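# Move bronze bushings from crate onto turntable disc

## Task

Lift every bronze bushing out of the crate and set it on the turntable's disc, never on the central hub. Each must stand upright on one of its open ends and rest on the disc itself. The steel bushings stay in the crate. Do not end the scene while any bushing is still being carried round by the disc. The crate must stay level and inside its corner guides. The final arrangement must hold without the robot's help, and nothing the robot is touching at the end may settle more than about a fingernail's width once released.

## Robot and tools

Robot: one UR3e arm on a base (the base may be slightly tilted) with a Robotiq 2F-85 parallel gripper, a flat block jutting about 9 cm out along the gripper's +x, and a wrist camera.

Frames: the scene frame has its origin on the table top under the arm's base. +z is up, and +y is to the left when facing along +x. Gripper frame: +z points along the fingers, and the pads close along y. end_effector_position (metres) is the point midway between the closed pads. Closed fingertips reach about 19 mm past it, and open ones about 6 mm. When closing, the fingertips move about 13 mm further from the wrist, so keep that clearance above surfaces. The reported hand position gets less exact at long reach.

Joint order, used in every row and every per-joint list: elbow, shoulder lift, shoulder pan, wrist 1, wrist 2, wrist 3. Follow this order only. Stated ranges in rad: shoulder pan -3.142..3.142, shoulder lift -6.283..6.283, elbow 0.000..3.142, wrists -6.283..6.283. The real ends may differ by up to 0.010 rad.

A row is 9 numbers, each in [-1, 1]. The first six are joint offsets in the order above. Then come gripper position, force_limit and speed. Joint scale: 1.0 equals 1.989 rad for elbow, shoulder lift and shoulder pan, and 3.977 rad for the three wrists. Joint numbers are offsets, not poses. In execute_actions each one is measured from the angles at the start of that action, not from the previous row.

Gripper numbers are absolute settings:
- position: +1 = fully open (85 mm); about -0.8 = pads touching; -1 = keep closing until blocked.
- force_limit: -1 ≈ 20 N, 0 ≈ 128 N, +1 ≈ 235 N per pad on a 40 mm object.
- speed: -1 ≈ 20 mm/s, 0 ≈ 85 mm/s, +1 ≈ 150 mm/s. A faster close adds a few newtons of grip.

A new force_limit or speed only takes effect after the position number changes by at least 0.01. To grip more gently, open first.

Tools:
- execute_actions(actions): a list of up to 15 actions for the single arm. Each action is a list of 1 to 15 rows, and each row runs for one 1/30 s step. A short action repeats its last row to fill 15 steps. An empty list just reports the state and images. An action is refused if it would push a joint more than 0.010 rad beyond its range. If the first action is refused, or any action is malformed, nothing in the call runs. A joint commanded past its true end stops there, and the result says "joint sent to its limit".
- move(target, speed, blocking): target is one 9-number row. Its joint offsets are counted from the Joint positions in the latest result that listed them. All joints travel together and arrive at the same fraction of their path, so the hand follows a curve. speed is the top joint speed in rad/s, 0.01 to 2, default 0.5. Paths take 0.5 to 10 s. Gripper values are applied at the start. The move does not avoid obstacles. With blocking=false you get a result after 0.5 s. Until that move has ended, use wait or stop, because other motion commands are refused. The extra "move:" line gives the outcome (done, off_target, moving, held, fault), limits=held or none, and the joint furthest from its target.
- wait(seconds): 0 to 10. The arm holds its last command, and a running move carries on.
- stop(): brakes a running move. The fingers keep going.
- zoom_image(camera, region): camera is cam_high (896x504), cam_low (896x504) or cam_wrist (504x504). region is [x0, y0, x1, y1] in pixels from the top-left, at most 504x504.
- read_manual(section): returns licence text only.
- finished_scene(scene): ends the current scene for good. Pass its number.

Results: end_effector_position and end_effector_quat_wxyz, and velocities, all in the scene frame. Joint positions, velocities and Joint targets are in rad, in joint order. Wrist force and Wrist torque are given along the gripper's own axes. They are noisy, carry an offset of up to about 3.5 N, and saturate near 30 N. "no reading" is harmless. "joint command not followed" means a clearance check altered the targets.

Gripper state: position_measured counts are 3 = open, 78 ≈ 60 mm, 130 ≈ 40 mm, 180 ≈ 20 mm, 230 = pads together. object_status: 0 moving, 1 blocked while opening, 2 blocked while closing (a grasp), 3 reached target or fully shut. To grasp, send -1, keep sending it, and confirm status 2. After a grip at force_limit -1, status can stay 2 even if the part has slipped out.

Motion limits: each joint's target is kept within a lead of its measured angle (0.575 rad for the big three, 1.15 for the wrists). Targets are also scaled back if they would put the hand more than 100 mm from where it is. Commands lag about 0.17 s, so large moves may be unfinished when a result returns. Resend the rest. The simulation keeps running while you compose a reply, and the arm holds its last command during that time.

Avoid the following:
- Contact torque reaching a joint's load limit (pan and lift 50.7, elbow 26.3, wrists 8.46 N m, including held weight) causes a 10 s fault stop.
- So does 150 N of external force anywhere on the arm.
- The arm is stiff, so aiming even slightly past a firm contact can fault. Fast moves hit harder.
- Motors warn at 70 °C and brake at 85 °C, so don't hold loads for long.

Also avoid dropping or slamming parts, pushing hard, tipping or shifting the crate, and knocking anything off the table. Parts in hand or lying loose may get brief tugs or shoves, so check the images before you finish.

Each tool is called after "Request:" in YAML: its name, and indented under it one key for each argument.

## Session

Request:
execute_actions:
  actions: []

Scene clock: 0.00 s.
end_effector_position=(+0.3532, +0.1492, +0.2209) position_measured=3 object_status=3 end_effector_quat_wxyz=(-0.024, -0.053, +0.998, -0.037) end_effector_velocity=(-0.000, -0.000, +0.000) end_effector_angular_velocity=(-0.000, -0.000, +0.000)
Joint names: [elbow, shoulder lift, shoulder pan, wrist 1, wrist 2, wrist 3]
Joint positions: [ 1.552 -2.074  0.275 -1.517 -1.625 -0.021]
Joint velocities: [ 0. -0.  0.  0. -0.  0.]
Motor temperatures (°C, as the motors report them): [38 32 32 43 43 38]
Wrist force (N, on the end effector, along its own x y z axes, offset not removed): no reading
Wrist torque (N m, same axes, about the end effector's origin, offset not removed): no reading
Joint targets: [1.552 -2.074 0.275 -1.517 -1.625 -0.021]
camera_calibration (this result's frames):
cam_wrist: T_world_to_cam=[[-0.12578, 0.989479, -0.0714887, -0.0894991], [0.972824, 0.137142, 0.186564, -0.370938], [0.194405, -0.0460799, -0.979838, 0.30377], [0, 0, 0, 1]] pos_world=[0.290545, 0.153426, 0.360451]

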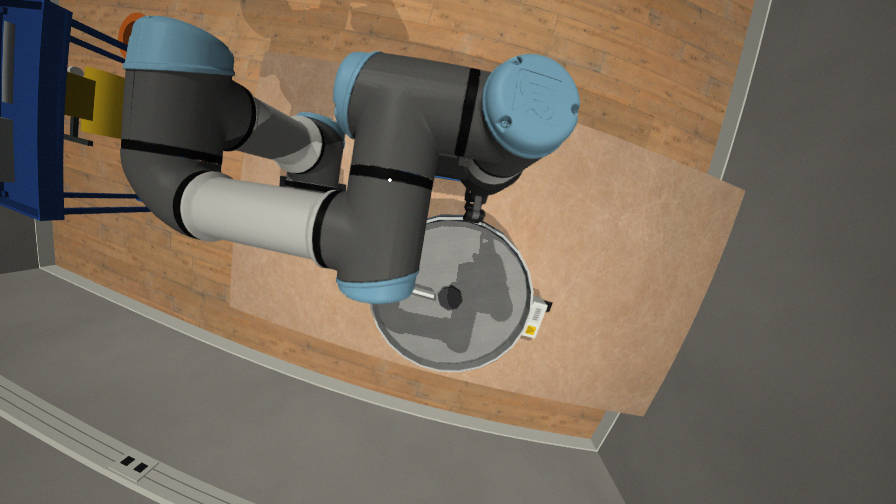

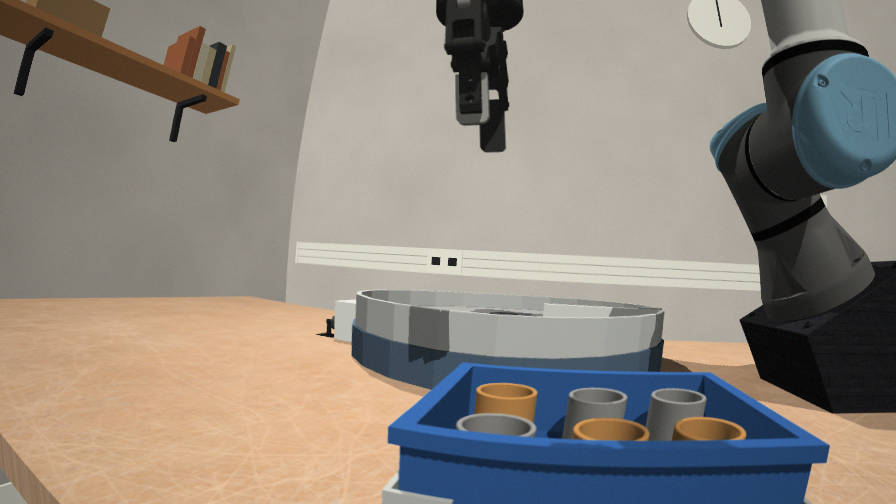

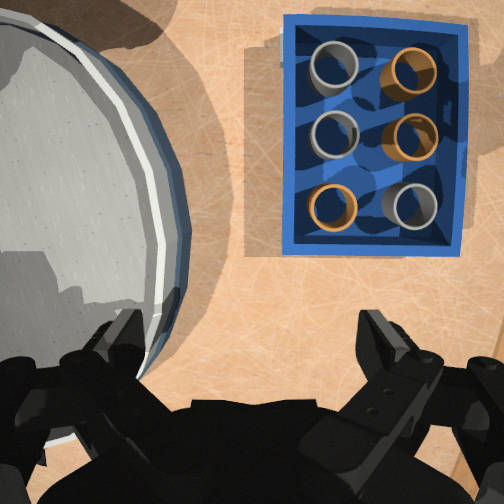

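Request:
move:
  target: [0.224,-0.03,0.093,-0.102,-0.002,0.854,0.1,-0.5,0]
  speed: 1.5

Request:
move:
  target: [0.07,0.08,0.005,-0.075,0,0,0.1,-0.5,0]

Scene clock: 14.90 s.
end_effector_position=(+0.3023, +0.1911, +0.1540) position_measured=117 object_status=3 end_effector_quat_wxyz=(-0.003, +1.000, +0.007, -0.014) end_effector_velocity=(+0.000, -0.000, +0.000) end_effector_angular_velocity=(-0.000, -0.000, -0.002)
Joint names: [elbow, shoulder lift, shoulder pan, wrist 1, wrist 2, wrist 3]
Joint positions: [ 1.997 -2.134  0.459 -1.923 -1.633  3.375]
Joint velocities: [-0.     0.     0.    -0.    -0.     0.002]
Motor temperatures (°C, as the motors report them): [38 32 32 43 43 38]
Wrist force (N, on the end effector, along its own x y z axes, offset not removed): [0.7 1.2 -0.1]
Wrist torque (N m, same axes, about the end effector's origin, offset not removed): [0.15 -0.12 0.03]
Joint targets: [1.997 -2.134 0.459 -1.923 -1.633 3.376]
move: done; limits=none; farthest joint: the shoulder pan, 0.000 radians from its target (0.185 radians at the start)
camera_calibration (this result's frames):
cam_wrist: T_world_to_cam=[[0.0311268, -0.999482, -0.00816067, 0.180735], [-0.963454, -0.0321761, 0.265935, 0.290858], [-0.26606, -0.000415289, -0.963956, 0.378152], [0, 0, 0, 1]] pos_world=[0.375213, 0.190157, 0.288647]

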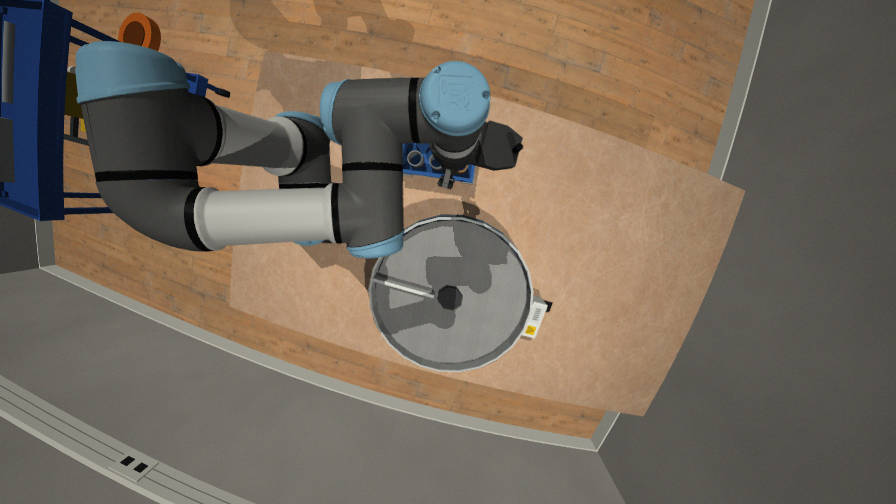

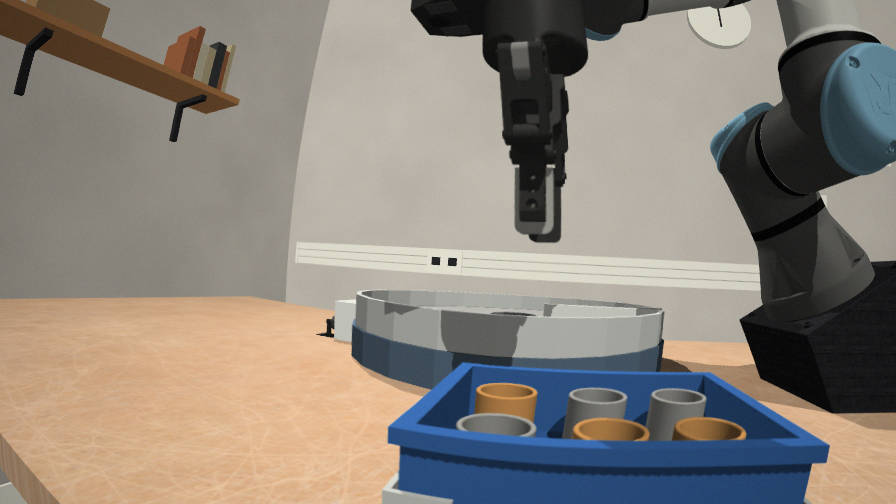

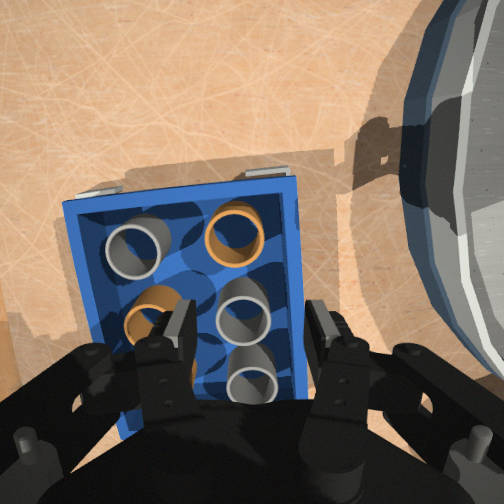

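Scene clock: 16.13 s.
end_effector_position=(+0.3062, +0.1995, +0.0991) position_measured=117 object_status=3 end_effector_quat_wxyz=(-0.005, +1.000, +0.011, -0.014) end_effector_velocity=(+0.000, -0.000, -0.001) end_effector_angular_velocity=(-0.001, +0.000, -0.001)
Joint names: [elbow, shoulder lift, shoulder pan, wrist 1, wrist 2, wrist 3]
Joint positions: [ 2.136 -1.975  0.469 -2.221 -1.633  3.375]
Joint velocities: [ 0.001  0.002 -0.001 -0.003 -0.    -0.   ]
Motor temperatures (°C, as the motors report them): [38 32 32 43 43 38]
Wrist force (N, on the end effector, along its own x y z axes, offset not removed): [0.4 2.1 0.5]
Wrist torque (N m, same axes, about the end effector's origin, offset not removed): [0.28 -0.12 0.06]
Joint targets: [2.137 -1.975 0.469 -2.221 -1.633 3.375]
move: done; limits=none; farthest joint: the shoulder pan, 0.000 radians from its target (0.009 radians at the start)
camera_calibration (this result's frames):
cam_wrist: T_world_to_cam=[[0.0397336, -0.999125, -0.0130738, 0.186321], [-0.962987, -0.0417809, 0.266291, 0.311218], [-0.266604, 0.00200923, -0.963804, 0.325871], [0, 0, 0, 1]] pos_world=[0.379175, 0.198506, 0.233638]

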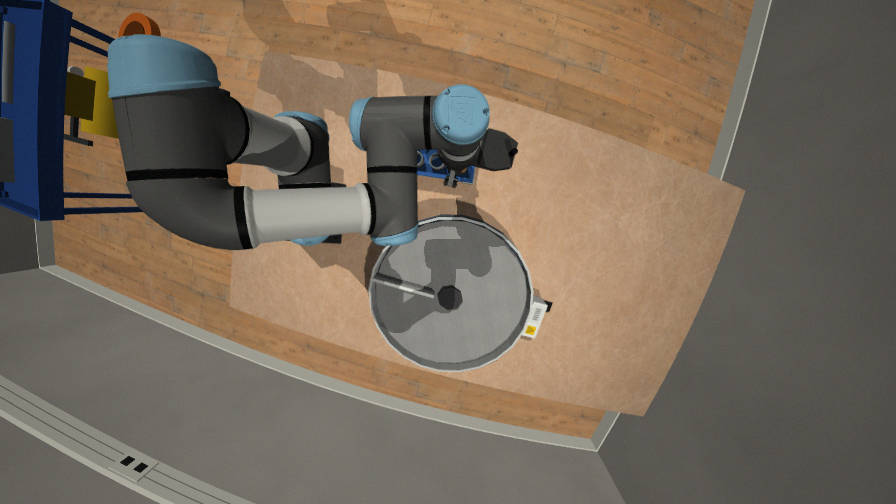

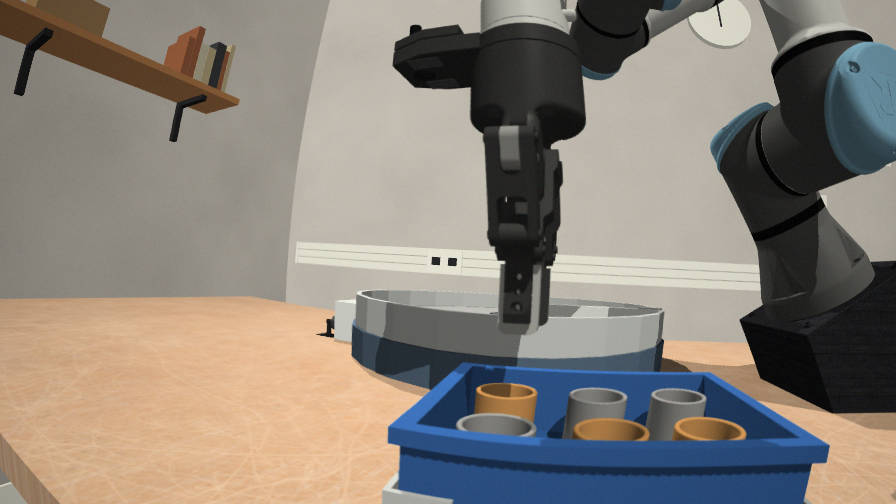

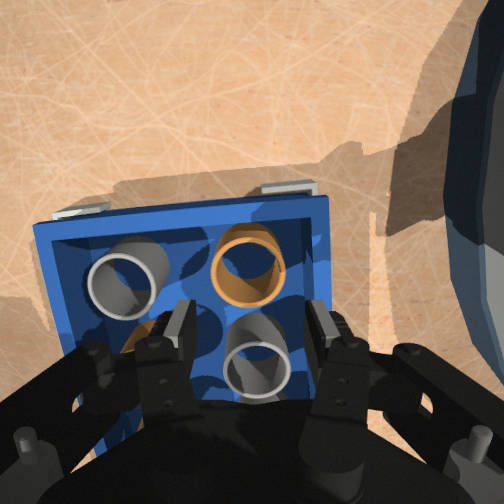

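Request:
move:
  target: [0.022,0.042,0.002,-0.033,0,0.015,-0.05,-0.5,0]
  speed: 0.15

Scene clock: 28.53 s.
end_effector_position=(+0.3078, +0.2031, +0.0767) position_measured=135 object_status=3 end_effector_quat_wxyz=(-0.006, +1.000, -0.017, -0.013) end_effector_velocity=(-0.000, -0.000, -0.001) end_effector_angular_velocity=(-0.000, +0.001, -0.002)
Joint names: [elbow, shoulder lift, shoulder pan, wrist 1, wrist 2, wrist 3]
Joint positions: [ 2.18  -1.891  0.473 -2.352 -1.633  3.435]
Joint velocities: [ 0.001  0.002 -0.001 -0.003  0.     0.001]
Motor temperatures (°C, as the motors report them): [38 32 32 43 43 38]
Wrist force (N, on the end effector, along its own x y z axes, offset not removed): [0.5 1.4 -0.3]
Wrist torque (N m, same axes, about the end effector's origin, offset not removed): [0.14 -0.12 -0.03]
Joint targets: [2.180 -1.891 0.473 -2.352 -1.633 3.435]
move: done; limits=none; farthest joint: the shoulder pan, 0.000 radians from its target (0.004 radians at the start)
camera_calibration (this result's frames):
cam_wrist: T_world_to_cam=[[-0.0165951, -0.999759, -0.0144058, 0.207124], [-0.964596, 0.0122153, 0.26345, 0.308633], [-0.263211, 0.0182677, -0.964565, 0.300465], [0, 0, 0, 1]] pos_world=[0.380229, 0.197815, 0.211492]

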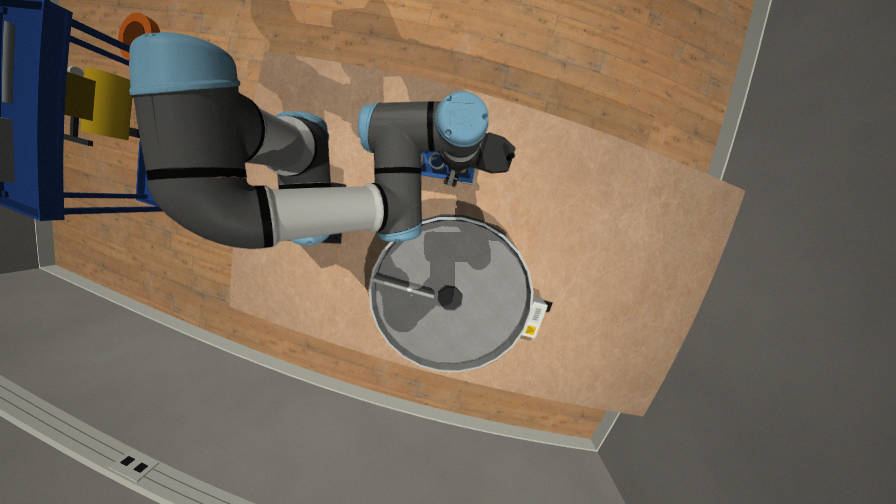

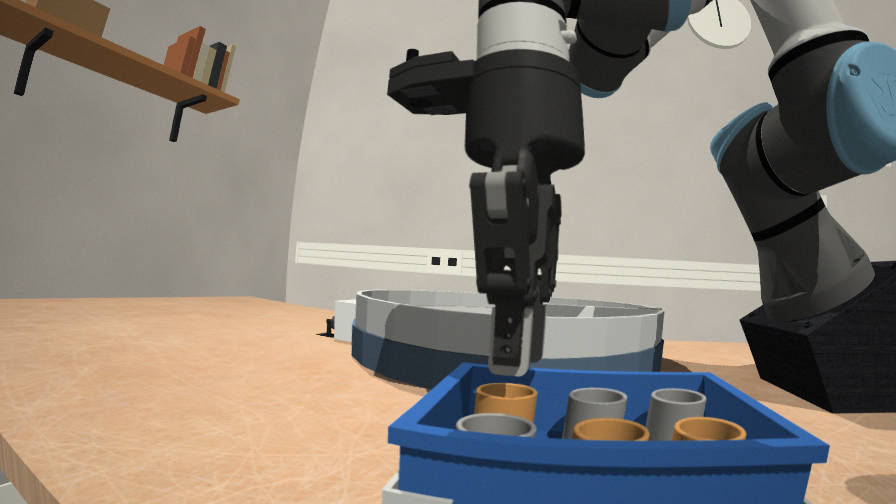

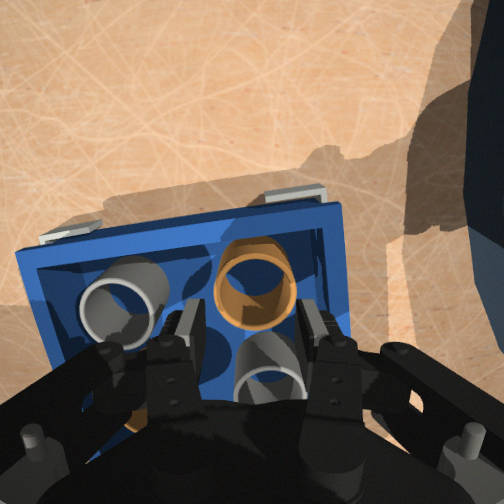

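Request:
move:
  target: [-0.0133,0.01,-0.002,0.0016,0,-0.038,-0.12,-0.5,0]
  speed: 0.2

Scene clock: 45.40 s.
end_effector_position=(+0.3142, +0.2034, +0.0764) position_measured=144 object_status=3 end_effector_quat_wxyz=(-0.006, +0.998, +0.056, -0.012) end_effector_velocity=(-0.000, +0.000, -0.000) end_effector_angular_velocity=(-0.000, +0.000, +0.003)
Joint names: [elbow, shoulder lift, shoulder pan, wrist 1, wrist 2, wrist 3]
Joint positions: [ 2.154 -1.871  0.469 -2.346 -1.633  3.284]
Joint velocities: [-0.     0.     0.     0.    -0.    -0.003]
Motor temperatures (°C, as the motors report them): [38 32 32 43 43 38]
Wrist force (N, on the end effector, along its own x y z axes, offset not removed): [0.5 1.3 0.1]
Wrist torque (N m, same axes, about the end effector's origin, offset not removed): [0.18 -0.11 0.01]
Joint targets: [2.154 -1.871 0.469 -2.346 -1.633 3.284]
move: done; limits=none; farthest joint: the shoulder pan, 0.000 radians from its target (0.004 radians at the start)
camera_calibration (this result's frames):
cam_wrist: T_world_to_cam=[[0.130417, -0.991328, -0.016106, 0.159777], [-0.956478, -0.130076, 0.26121, 0.341358], [-0.261039, -0.0186611, -0.965148, 0.308691], [0, 0, 0, 1]] pos_world=[0.386244, 0.208554, 0.21134]

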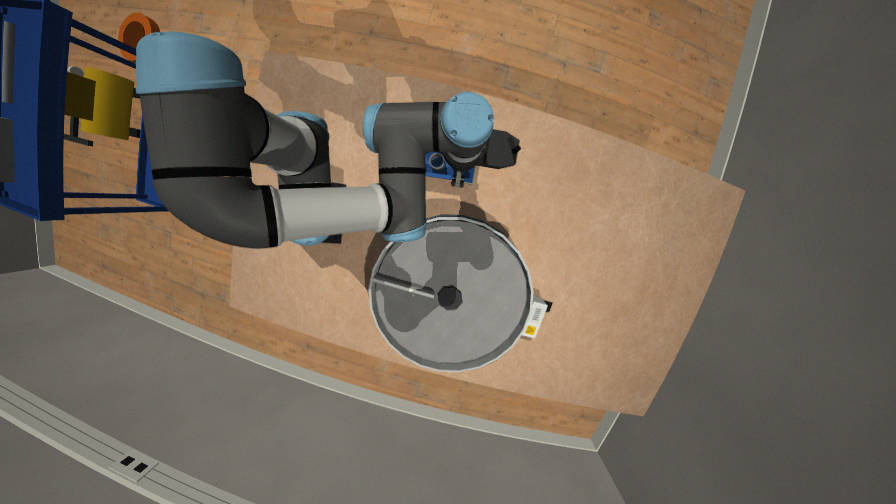

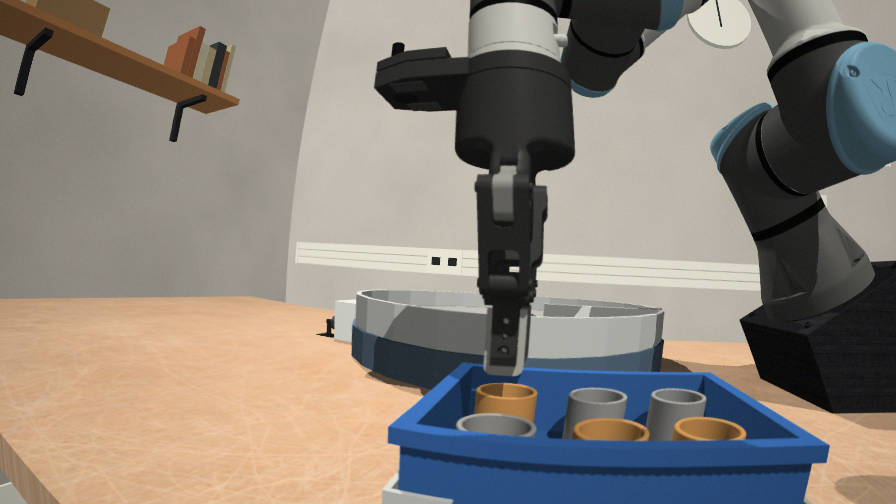

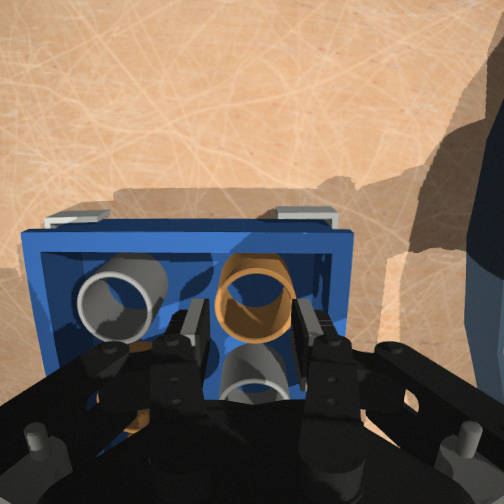

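Request:
move:
  target: [0.011,0.026,-0.002,-0.018,0,0,-0.12,-0.5,0]
  speed: 0.04

Scene clock: 50.17 s.
end_effector_position=(+0.3147, +0.2033, +0.0625) position_measured=144 object_status=3 end_effector_quat_wxyz=(-0.005, +0.998, +0.055, -0.013) end_effector_velocity=(-0.000, +0.000, -0.000) end_effector_angular_velocity=(+0.000, +0.001, +0.001)
Joint names: [elbow, shoulder lift, shoulder pan, wrist 1, wrist 2, wrist 3]
Joint positions: [ 2.175 -1.82   0.465 -2.417 -1.633  3.284]
Joint velocities: [ 0.001  0.002  0.001 -0.002 -0.    -0.   ]
Motor temperatures (°C, as the motors report them): [38 32 32 43 43 38]
Wrist force (N, on the end effector, along its own x y z axes, offset not removed): [0.9 0.9 0.4]
Wrist torque (N m, same axes, about the end effector's origin, offset not removed): [0.10 -0.20 0.00]
Joint targets: [2.176 -1.820 0.465 -2.417 -1.633 3.284]
move: done; limits=none; farthest joint: the shoulder lift, 0.001 radians from its target (0.052 radians at the start)
camera_calibration (this result's frames):
cam_wrist: T_world_to_cam=[[0.127133, -0.991788, -0.0138961, 0.160366], [-0.956457, -0.12629, 0.263138, 0.344613], [-0.262732, -0.0201624, -0.964658, 0.29619], [0, 0, 0, 1]] pos_world=[0.387038, 0.208542, 0.19727]

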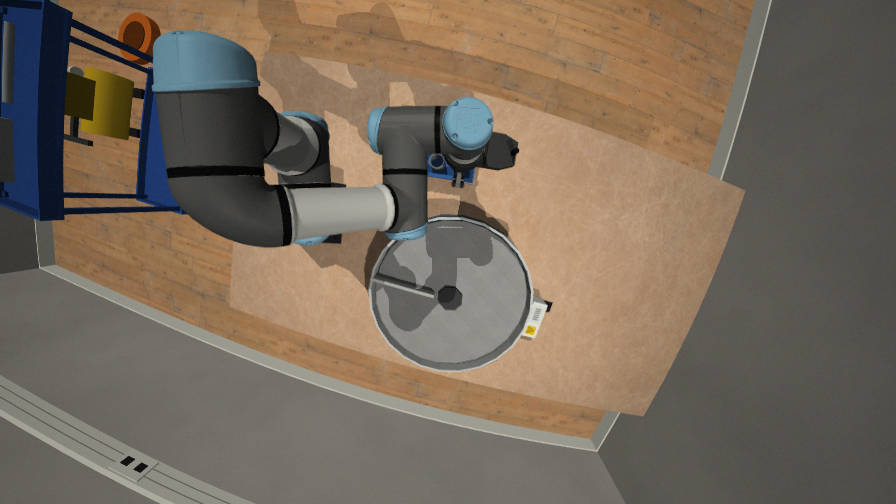

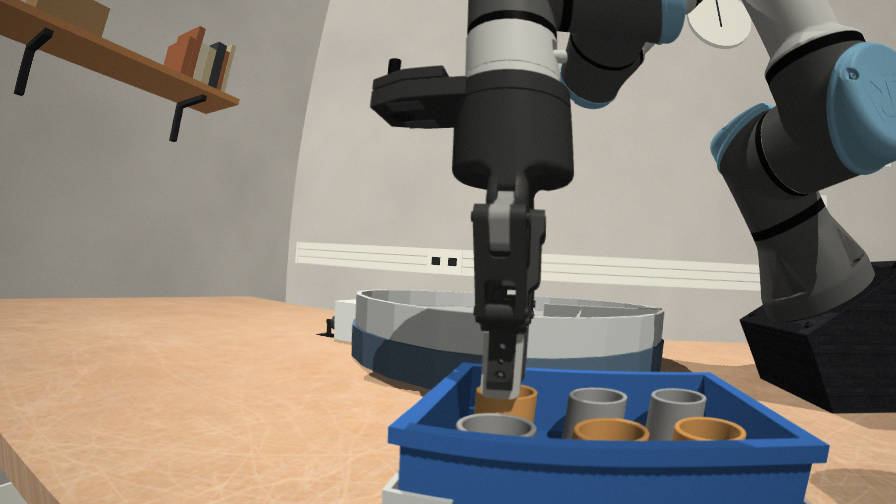

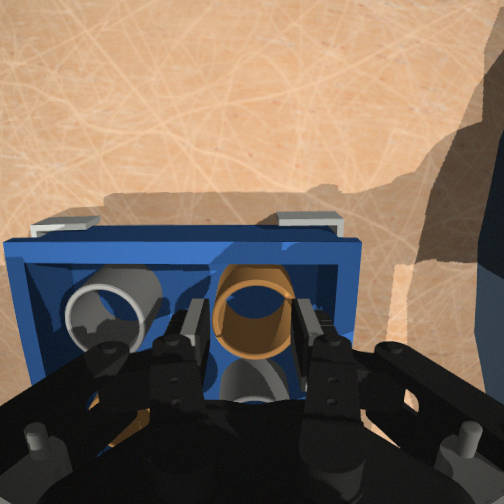

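No contact yet; fits.

Request:
move:
  target: [0.012,0.032,-0.003,-0.021,0,0,-0.12,-0.5,0]
  speed: 0.03

Scene clock: 62.23 s.
end_effector_position=(+0.3173, +0.2024, +0.0609) position_measured=144 object_status=3 end_effector_quat_wxyz=(-0.003, +0.998, +0.054, -0.009) end_effector_velocity=(-0.000, +0.000, +0.000) end_effector_angular_velocity=(+0.000, -0.000, +0.000)
Joint names: [elbow, shoulder lift, shoulder pan, wrist 1, wrist 2, wrist 3]
Joint positions: [ 2.177 -1.811  0.465 -2.435 -1.638  3.284]
Joint velocities: [ 0. -0.  0. -0.  0.  0.]
Motor temperatures (°C, as the motors report them): [38 32 32 43 43 38]
Wrist force (N, on the end effector, along its own x y z axes, offset not removed): [-3.0 2.7 -20.8]
Wrist torque (N m, same axes, about the end effector's origin, offset not removed): [-0.23 -0.39 0.06]
Joint targets: [2.177 -1.810 0.465 -2.435 -1.638 3.284]
FORCE FAULT: contact force on the arm reached its limit, and the arm stopped for 10 seconds. The contact can be on any part of the arm, not only on its tool. That time counts as 20 of the actions that you can send in this scene. The arm's remaining commands of this call were not run. The arm holds still and accepts commands again. Move the arm away from the contact; if what it grips holds it there, let go first. Pushing or pulling that hard again can fault the arm again.
move: fault; limits=none; farthest joint: the wrist 1, 0.066 radians from its target (0.083 radians at the start)
camera_calibration (this result's frames):
cam_wrist: T_world_to_cam=[[0.126116, -0.991972, -0.00930471, 0.159261], [-0.958657, -0.124281, 0.255991, 0.348119], [-0.255093, -0.0233645, -0.966634, 0.293645], [0, 0, 0, 1]] pos_world=[0.388548, 0.208108, 0.196214]

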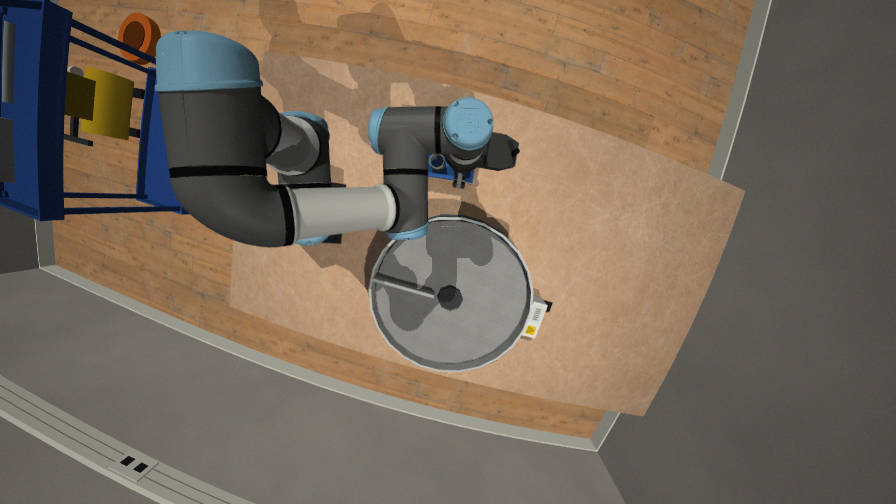

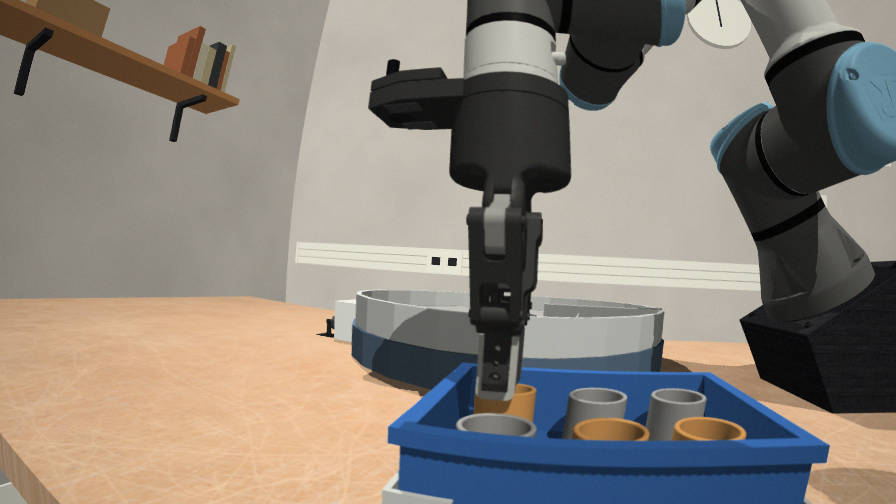

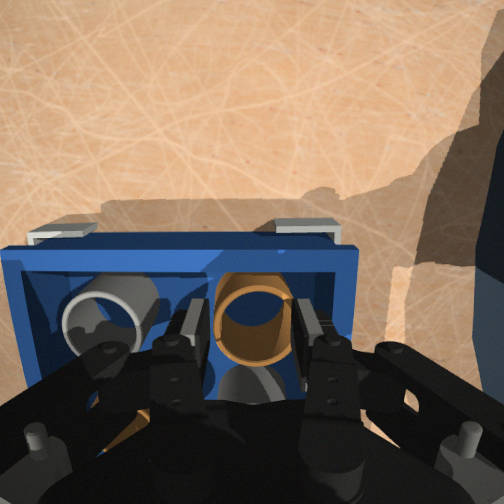

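Request:
move:
  target: [-0.003,-0.01,-0.002,0.012,0.001,0,-0.07,-0.5,0]
  speed: 0.1

Request:
move:
  target: [0.006,0.016,-0.001,-0.0115,0,0,-0.07,-0.5,0]
  speed: 0.015

Scene clock: 68.37 s.
end_effector_position=(+0.3118, +0.2005, +0.0636) position_measured=137 object_status=3 end_effector_quat_wxyz=(-0.002, +0.998, +0.053, -0.020) end_effector_velocity=(-0.000, -0.000, +0.000) end_effector_angular_velocity=(-0.000, +0.001, +0.000)
Joint names: [elbow, shoulder lift, shoulder pan, wrist 1, wrist 2, wrist 3]
Joint positions: [ 2.171 -1.83   0.461 -2.387 -1.634  3.284]
Joint velocities: [-0.    -0.001  0.     0.003  0.    -0.   ]
Motor temperatures (°C, as the motors report them): [38 32 32 43 43 38]
Wrist force (N, on the end effector, along its own x y z axes, offset not removed): [1.2 1.4 0.6]
Wrist torque (N m, same axes, about the end effector's origin, offset not removed): [0.19 -0.21 0.00]
Joint targets: [2.171 -1.830 0.461 -2.387 -1.634 3.284]
move: done; limits=none; farthest joint: the shoulder lift, 0.001 radians from its target (0.020 radians at the start)
camera_calibration (this result's frames):
cam_wrist: T_world_to_cam=[[0.124041, -0.99224, -0.00861066, 0.15873], [-0.953082, -0.121551, 0.277238, 0.338285], [-0.276133, -0.0261821, -0.960763, 0.301646], [0, 0, 0, 1]] pos_world=[0.386019, 0.206515, 0.197391]

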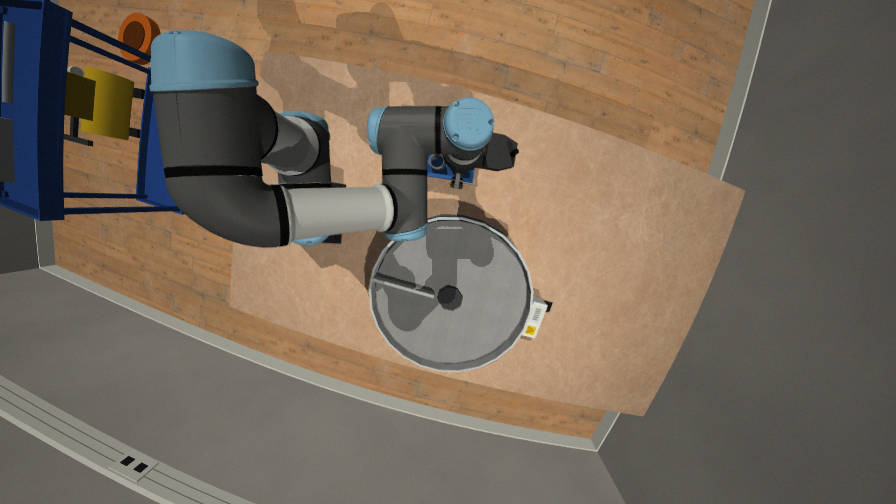

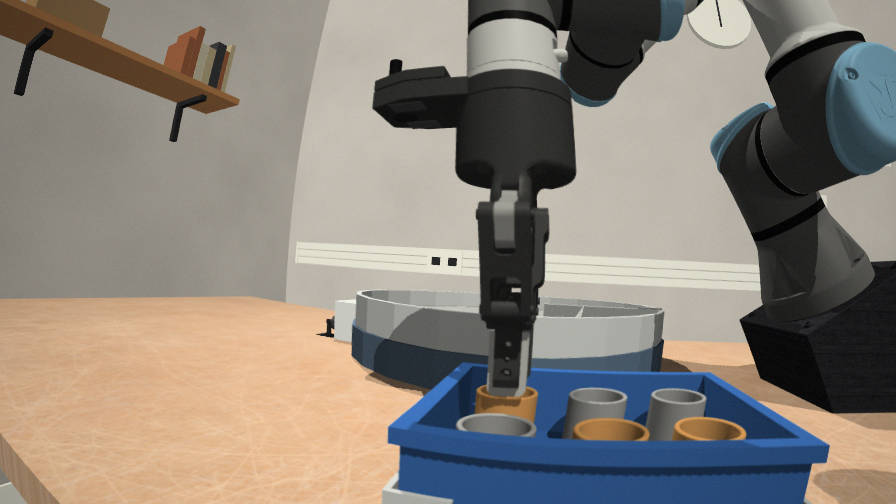

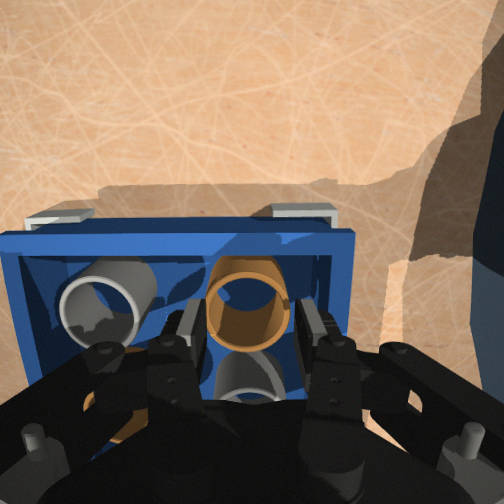

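Scene clock: 81.20 s.
end_effector_position=(+0.3139, +0.2025, +0.0581) position_measured=137 object_status=3 end_effector_quat_wxyz=(-0.005, +0.998, +0.053, -0.017) end_effector_velocity=(+0.000, +0.000, +0.000) end_effector_angular_velocity=(+0.001, -0.001, +0.001)
Joint names: [elbow, shoulder lift, shoulder pan, wrist 1, wrist 2, wrist 3]
Joint positions: [ 2.179 -1.805  0.461 -2.428 -1.63   3.284]
Joint velocities: [-0.001 -0.     0.001  0.    -0.     0.   ]
Motor temperatures (°C, as the motors report them): [38 32 32 43 43 38]
Wrist force (N, on the end effector, along its own x y z axes, offset not removed): [-17.4 -11.2 -30.0]
Wrist torque (N m, same axes, about the end effector's origin, offset not removed): [1.95 -0.55 -0.29]
Joint targets: [2.181 -1.803 0.459 -2.427 -1.634 3.284]
TORQUE FAULT: the external load on the wrist 2 reached its load limit, and the arm stopped for 10 seconds. That time counts as 20 of the actions that you can send in this scene. The arm's remaining commands of this call were not run. The arm holds where it stopped, with its grip as last carried out, and accepts commands again: back off and push less far. The arm stops again, at the same cost, whenever a joint's load reaches its limit.
move: fault; limits=none; farthest joint: the shoulder lift, 0.007 radians from its target (0.032 radians at the start)
camera_calibration (this result's frames):
cam_wrist: T_world_to_cam=[[0.123344, -0.992272, -0.013514, 0.160934], [-0.954946, -0.122387, 0.270368, 0.343241], [-0.269933, -0.0204433, -0.962662, 0.293975], [0, 0, 0, 1]] pos_world=[0.38728, 0.207708, 0.192372]

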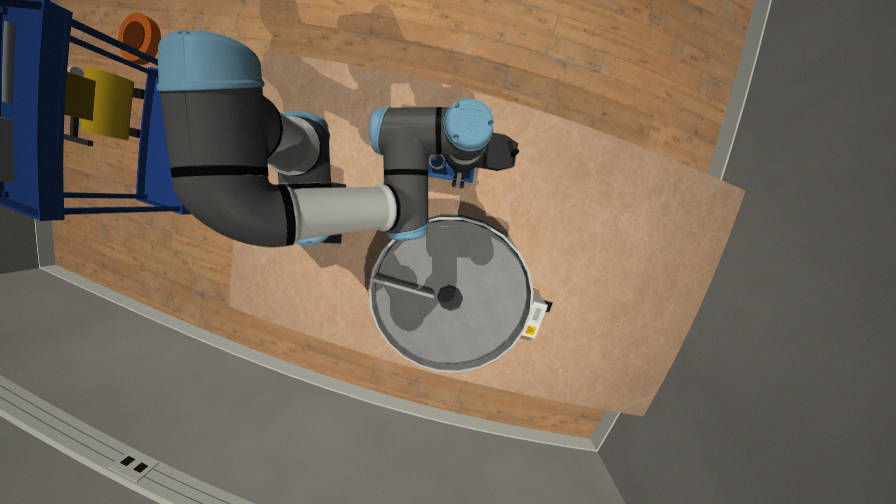

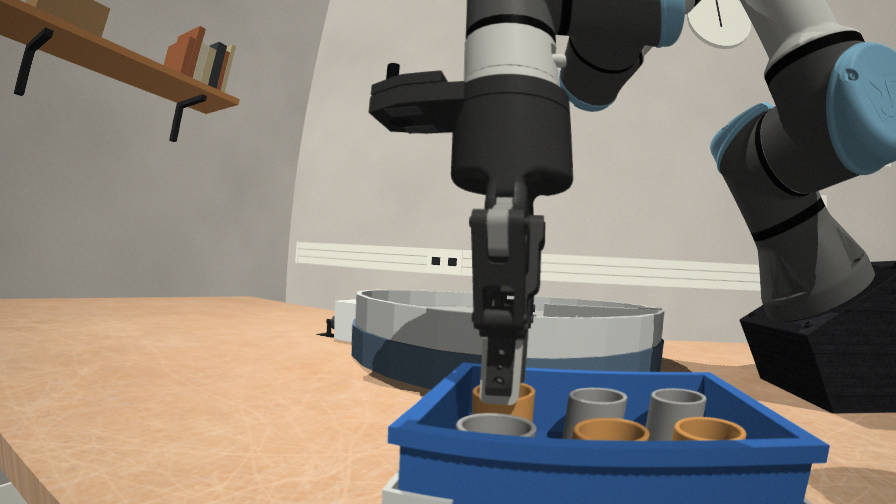

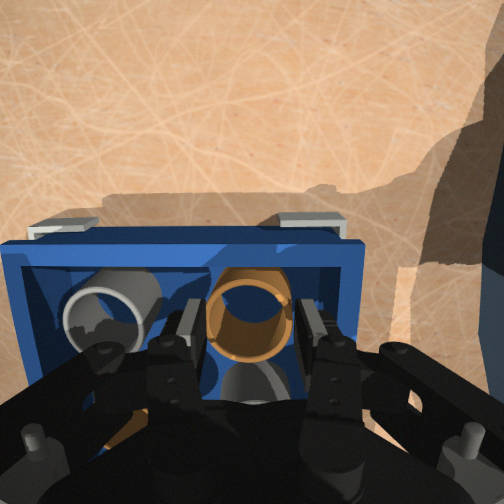

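Request:
move:
  target: [-0.006,-0.025,0.002,0.025,0,0,-0.07,-0.5,0]
  speed: 0.1

Request:
execute_actions:
  actions: []

Scene clock: 111.53 s.
end_effector_position=(+0.3020, +0.2002, +0.0673) position_measured=137 object_status=3 end_effector_quat_wxyz=(-0.002, +0.998, +0.056, -0.035) end_effector_velocity=(-0.000, -0.000, +0.000) end_effector_angular_velocity=(-0.001, +0.001, -0.001)
Joint names: [elbow, shoulder lift, shoulder pan, wrist 1, wrist 2, wrist 3]
Joint positions: [ 2.167 -1.855  0.465 -2.329 -1.63   3.284]
Joint velocities: [ 0.    -0.002 -0.001  0.002  0.     0.   ]
Motor temperatures (°C, as the motors report them): [38 32 32 43 43 38]
Wrist force (N, on the end effector, along its own x y z axes, offset not removed): [0.7 2.0 0.6]
Wrist torque (N m, same axes, about the end effector's origin, offset not removed): [0.30 -0.13 0.04]
Joint targets: [2.167 -1.855 0.465 -2.329 -1.630 3.284]
move: done; limits=none; farthest joint: the shoulder pan, 0.000 radians from its target (0.004 radians at the start)
camera_calibration (this result's frames):
cam_wrist: T_world_to_cam=[[0.129142, -0.991566, -0.0109308, 0.158104], [-0.943598, -0.126269, 0.30607, 0.324051], [-0.304869, -0.0292123, -0.951946, 0.311155], [0, 0, 0, 1]] pos_world=[0.380218, 0.206777, 0.198749]

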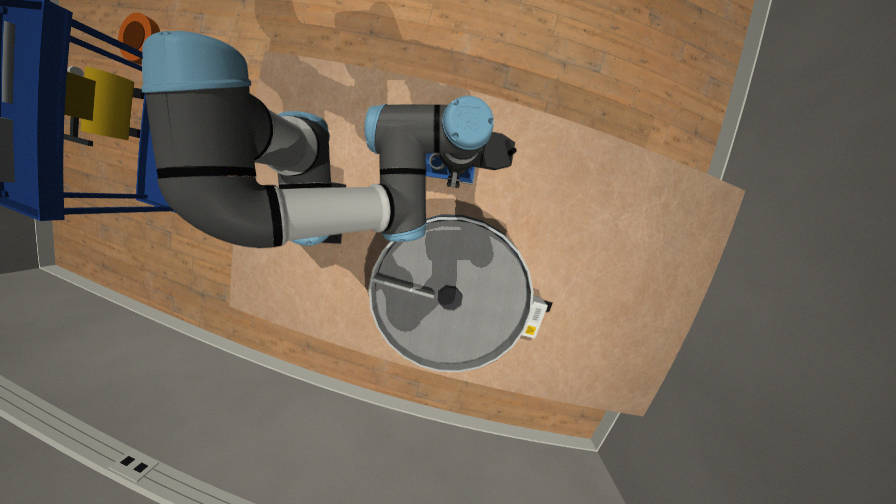

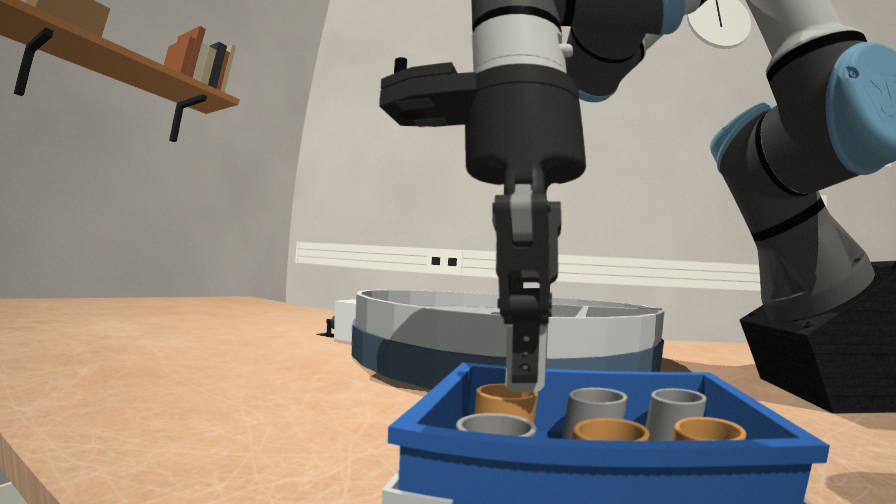

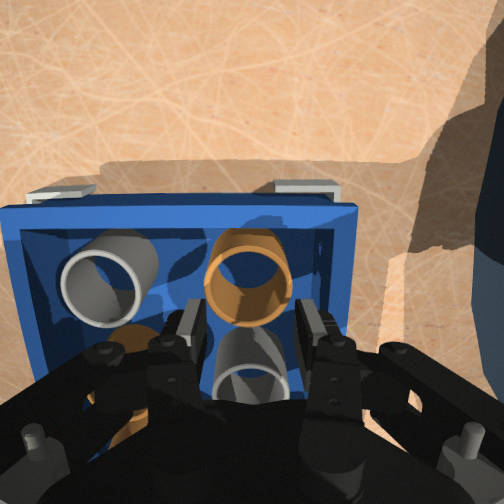

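Scene clock: 111.53 s.
end_effector_position=(+0.3020, +0.2002, +0.0673) position_measured=137 object_status=3 end_effector_quat_wxyz=(-0.002, +0.998, +0.056, -0.035) end_effector_velocity=(-0.000, -0.000, +0.000) end_effector_angular_velocity=(-0.001, +0.001, -0.001)
Joint names: [elbow, shoulder lift, shoulder pan, wrist 1, wrist 2, wrist 3]
Joint positions: [ 2.167 -1.855  0.465 -2.329 -1.63   3.284]
Joint velocities: [ 0.    -0.002 -0.001  0.002  0.     0.   ]
Motor temperatures (°C, as the motors report them): [38 32 32 43 43 38]
Wrist force (N, on the end effector, along its own x y z axes, offset not removed): [0.7 2.0 0.6]
Wrist torque (N m, same axes, about the end effector's origin, offset not removed): [0.30 -0.13 0.04]
Joint targets: [2.167 -1.855 0.465 -2.329 -1.630 3.284]
camera_calibration (this result's frames):
cam_wrist: T_world_to_cam=[[0.129142, -0.991566, -0.0109308, 0.158104], [-0.943598, -0.126269, 0.30607, 0.324051], [-0.304869, -0.0292123, -0.951946, 0.311155], [0, 0, 0, 1]] pos_world=[0.380218, 0.206777, 0.198749]

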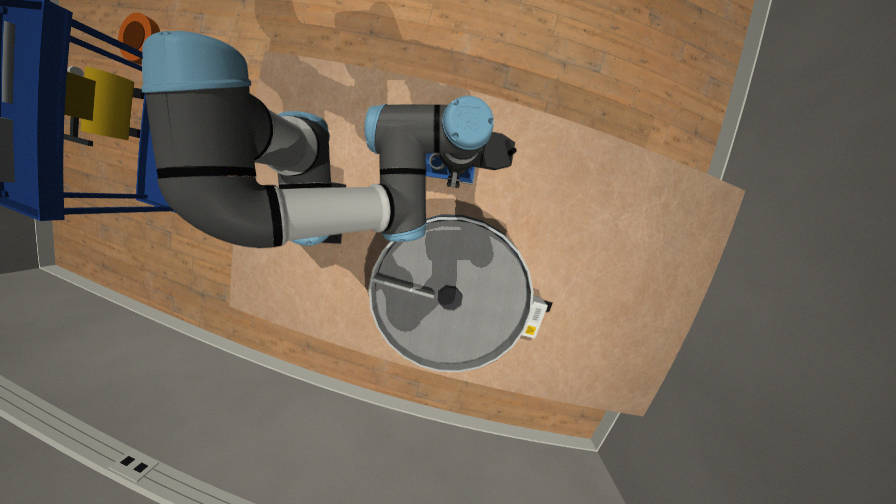

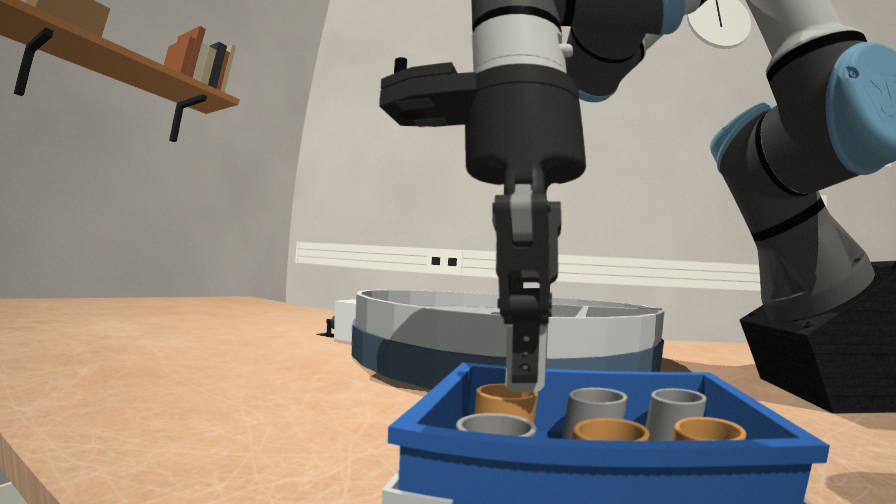

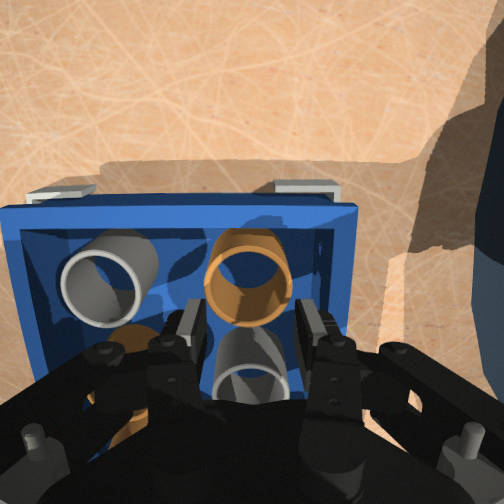

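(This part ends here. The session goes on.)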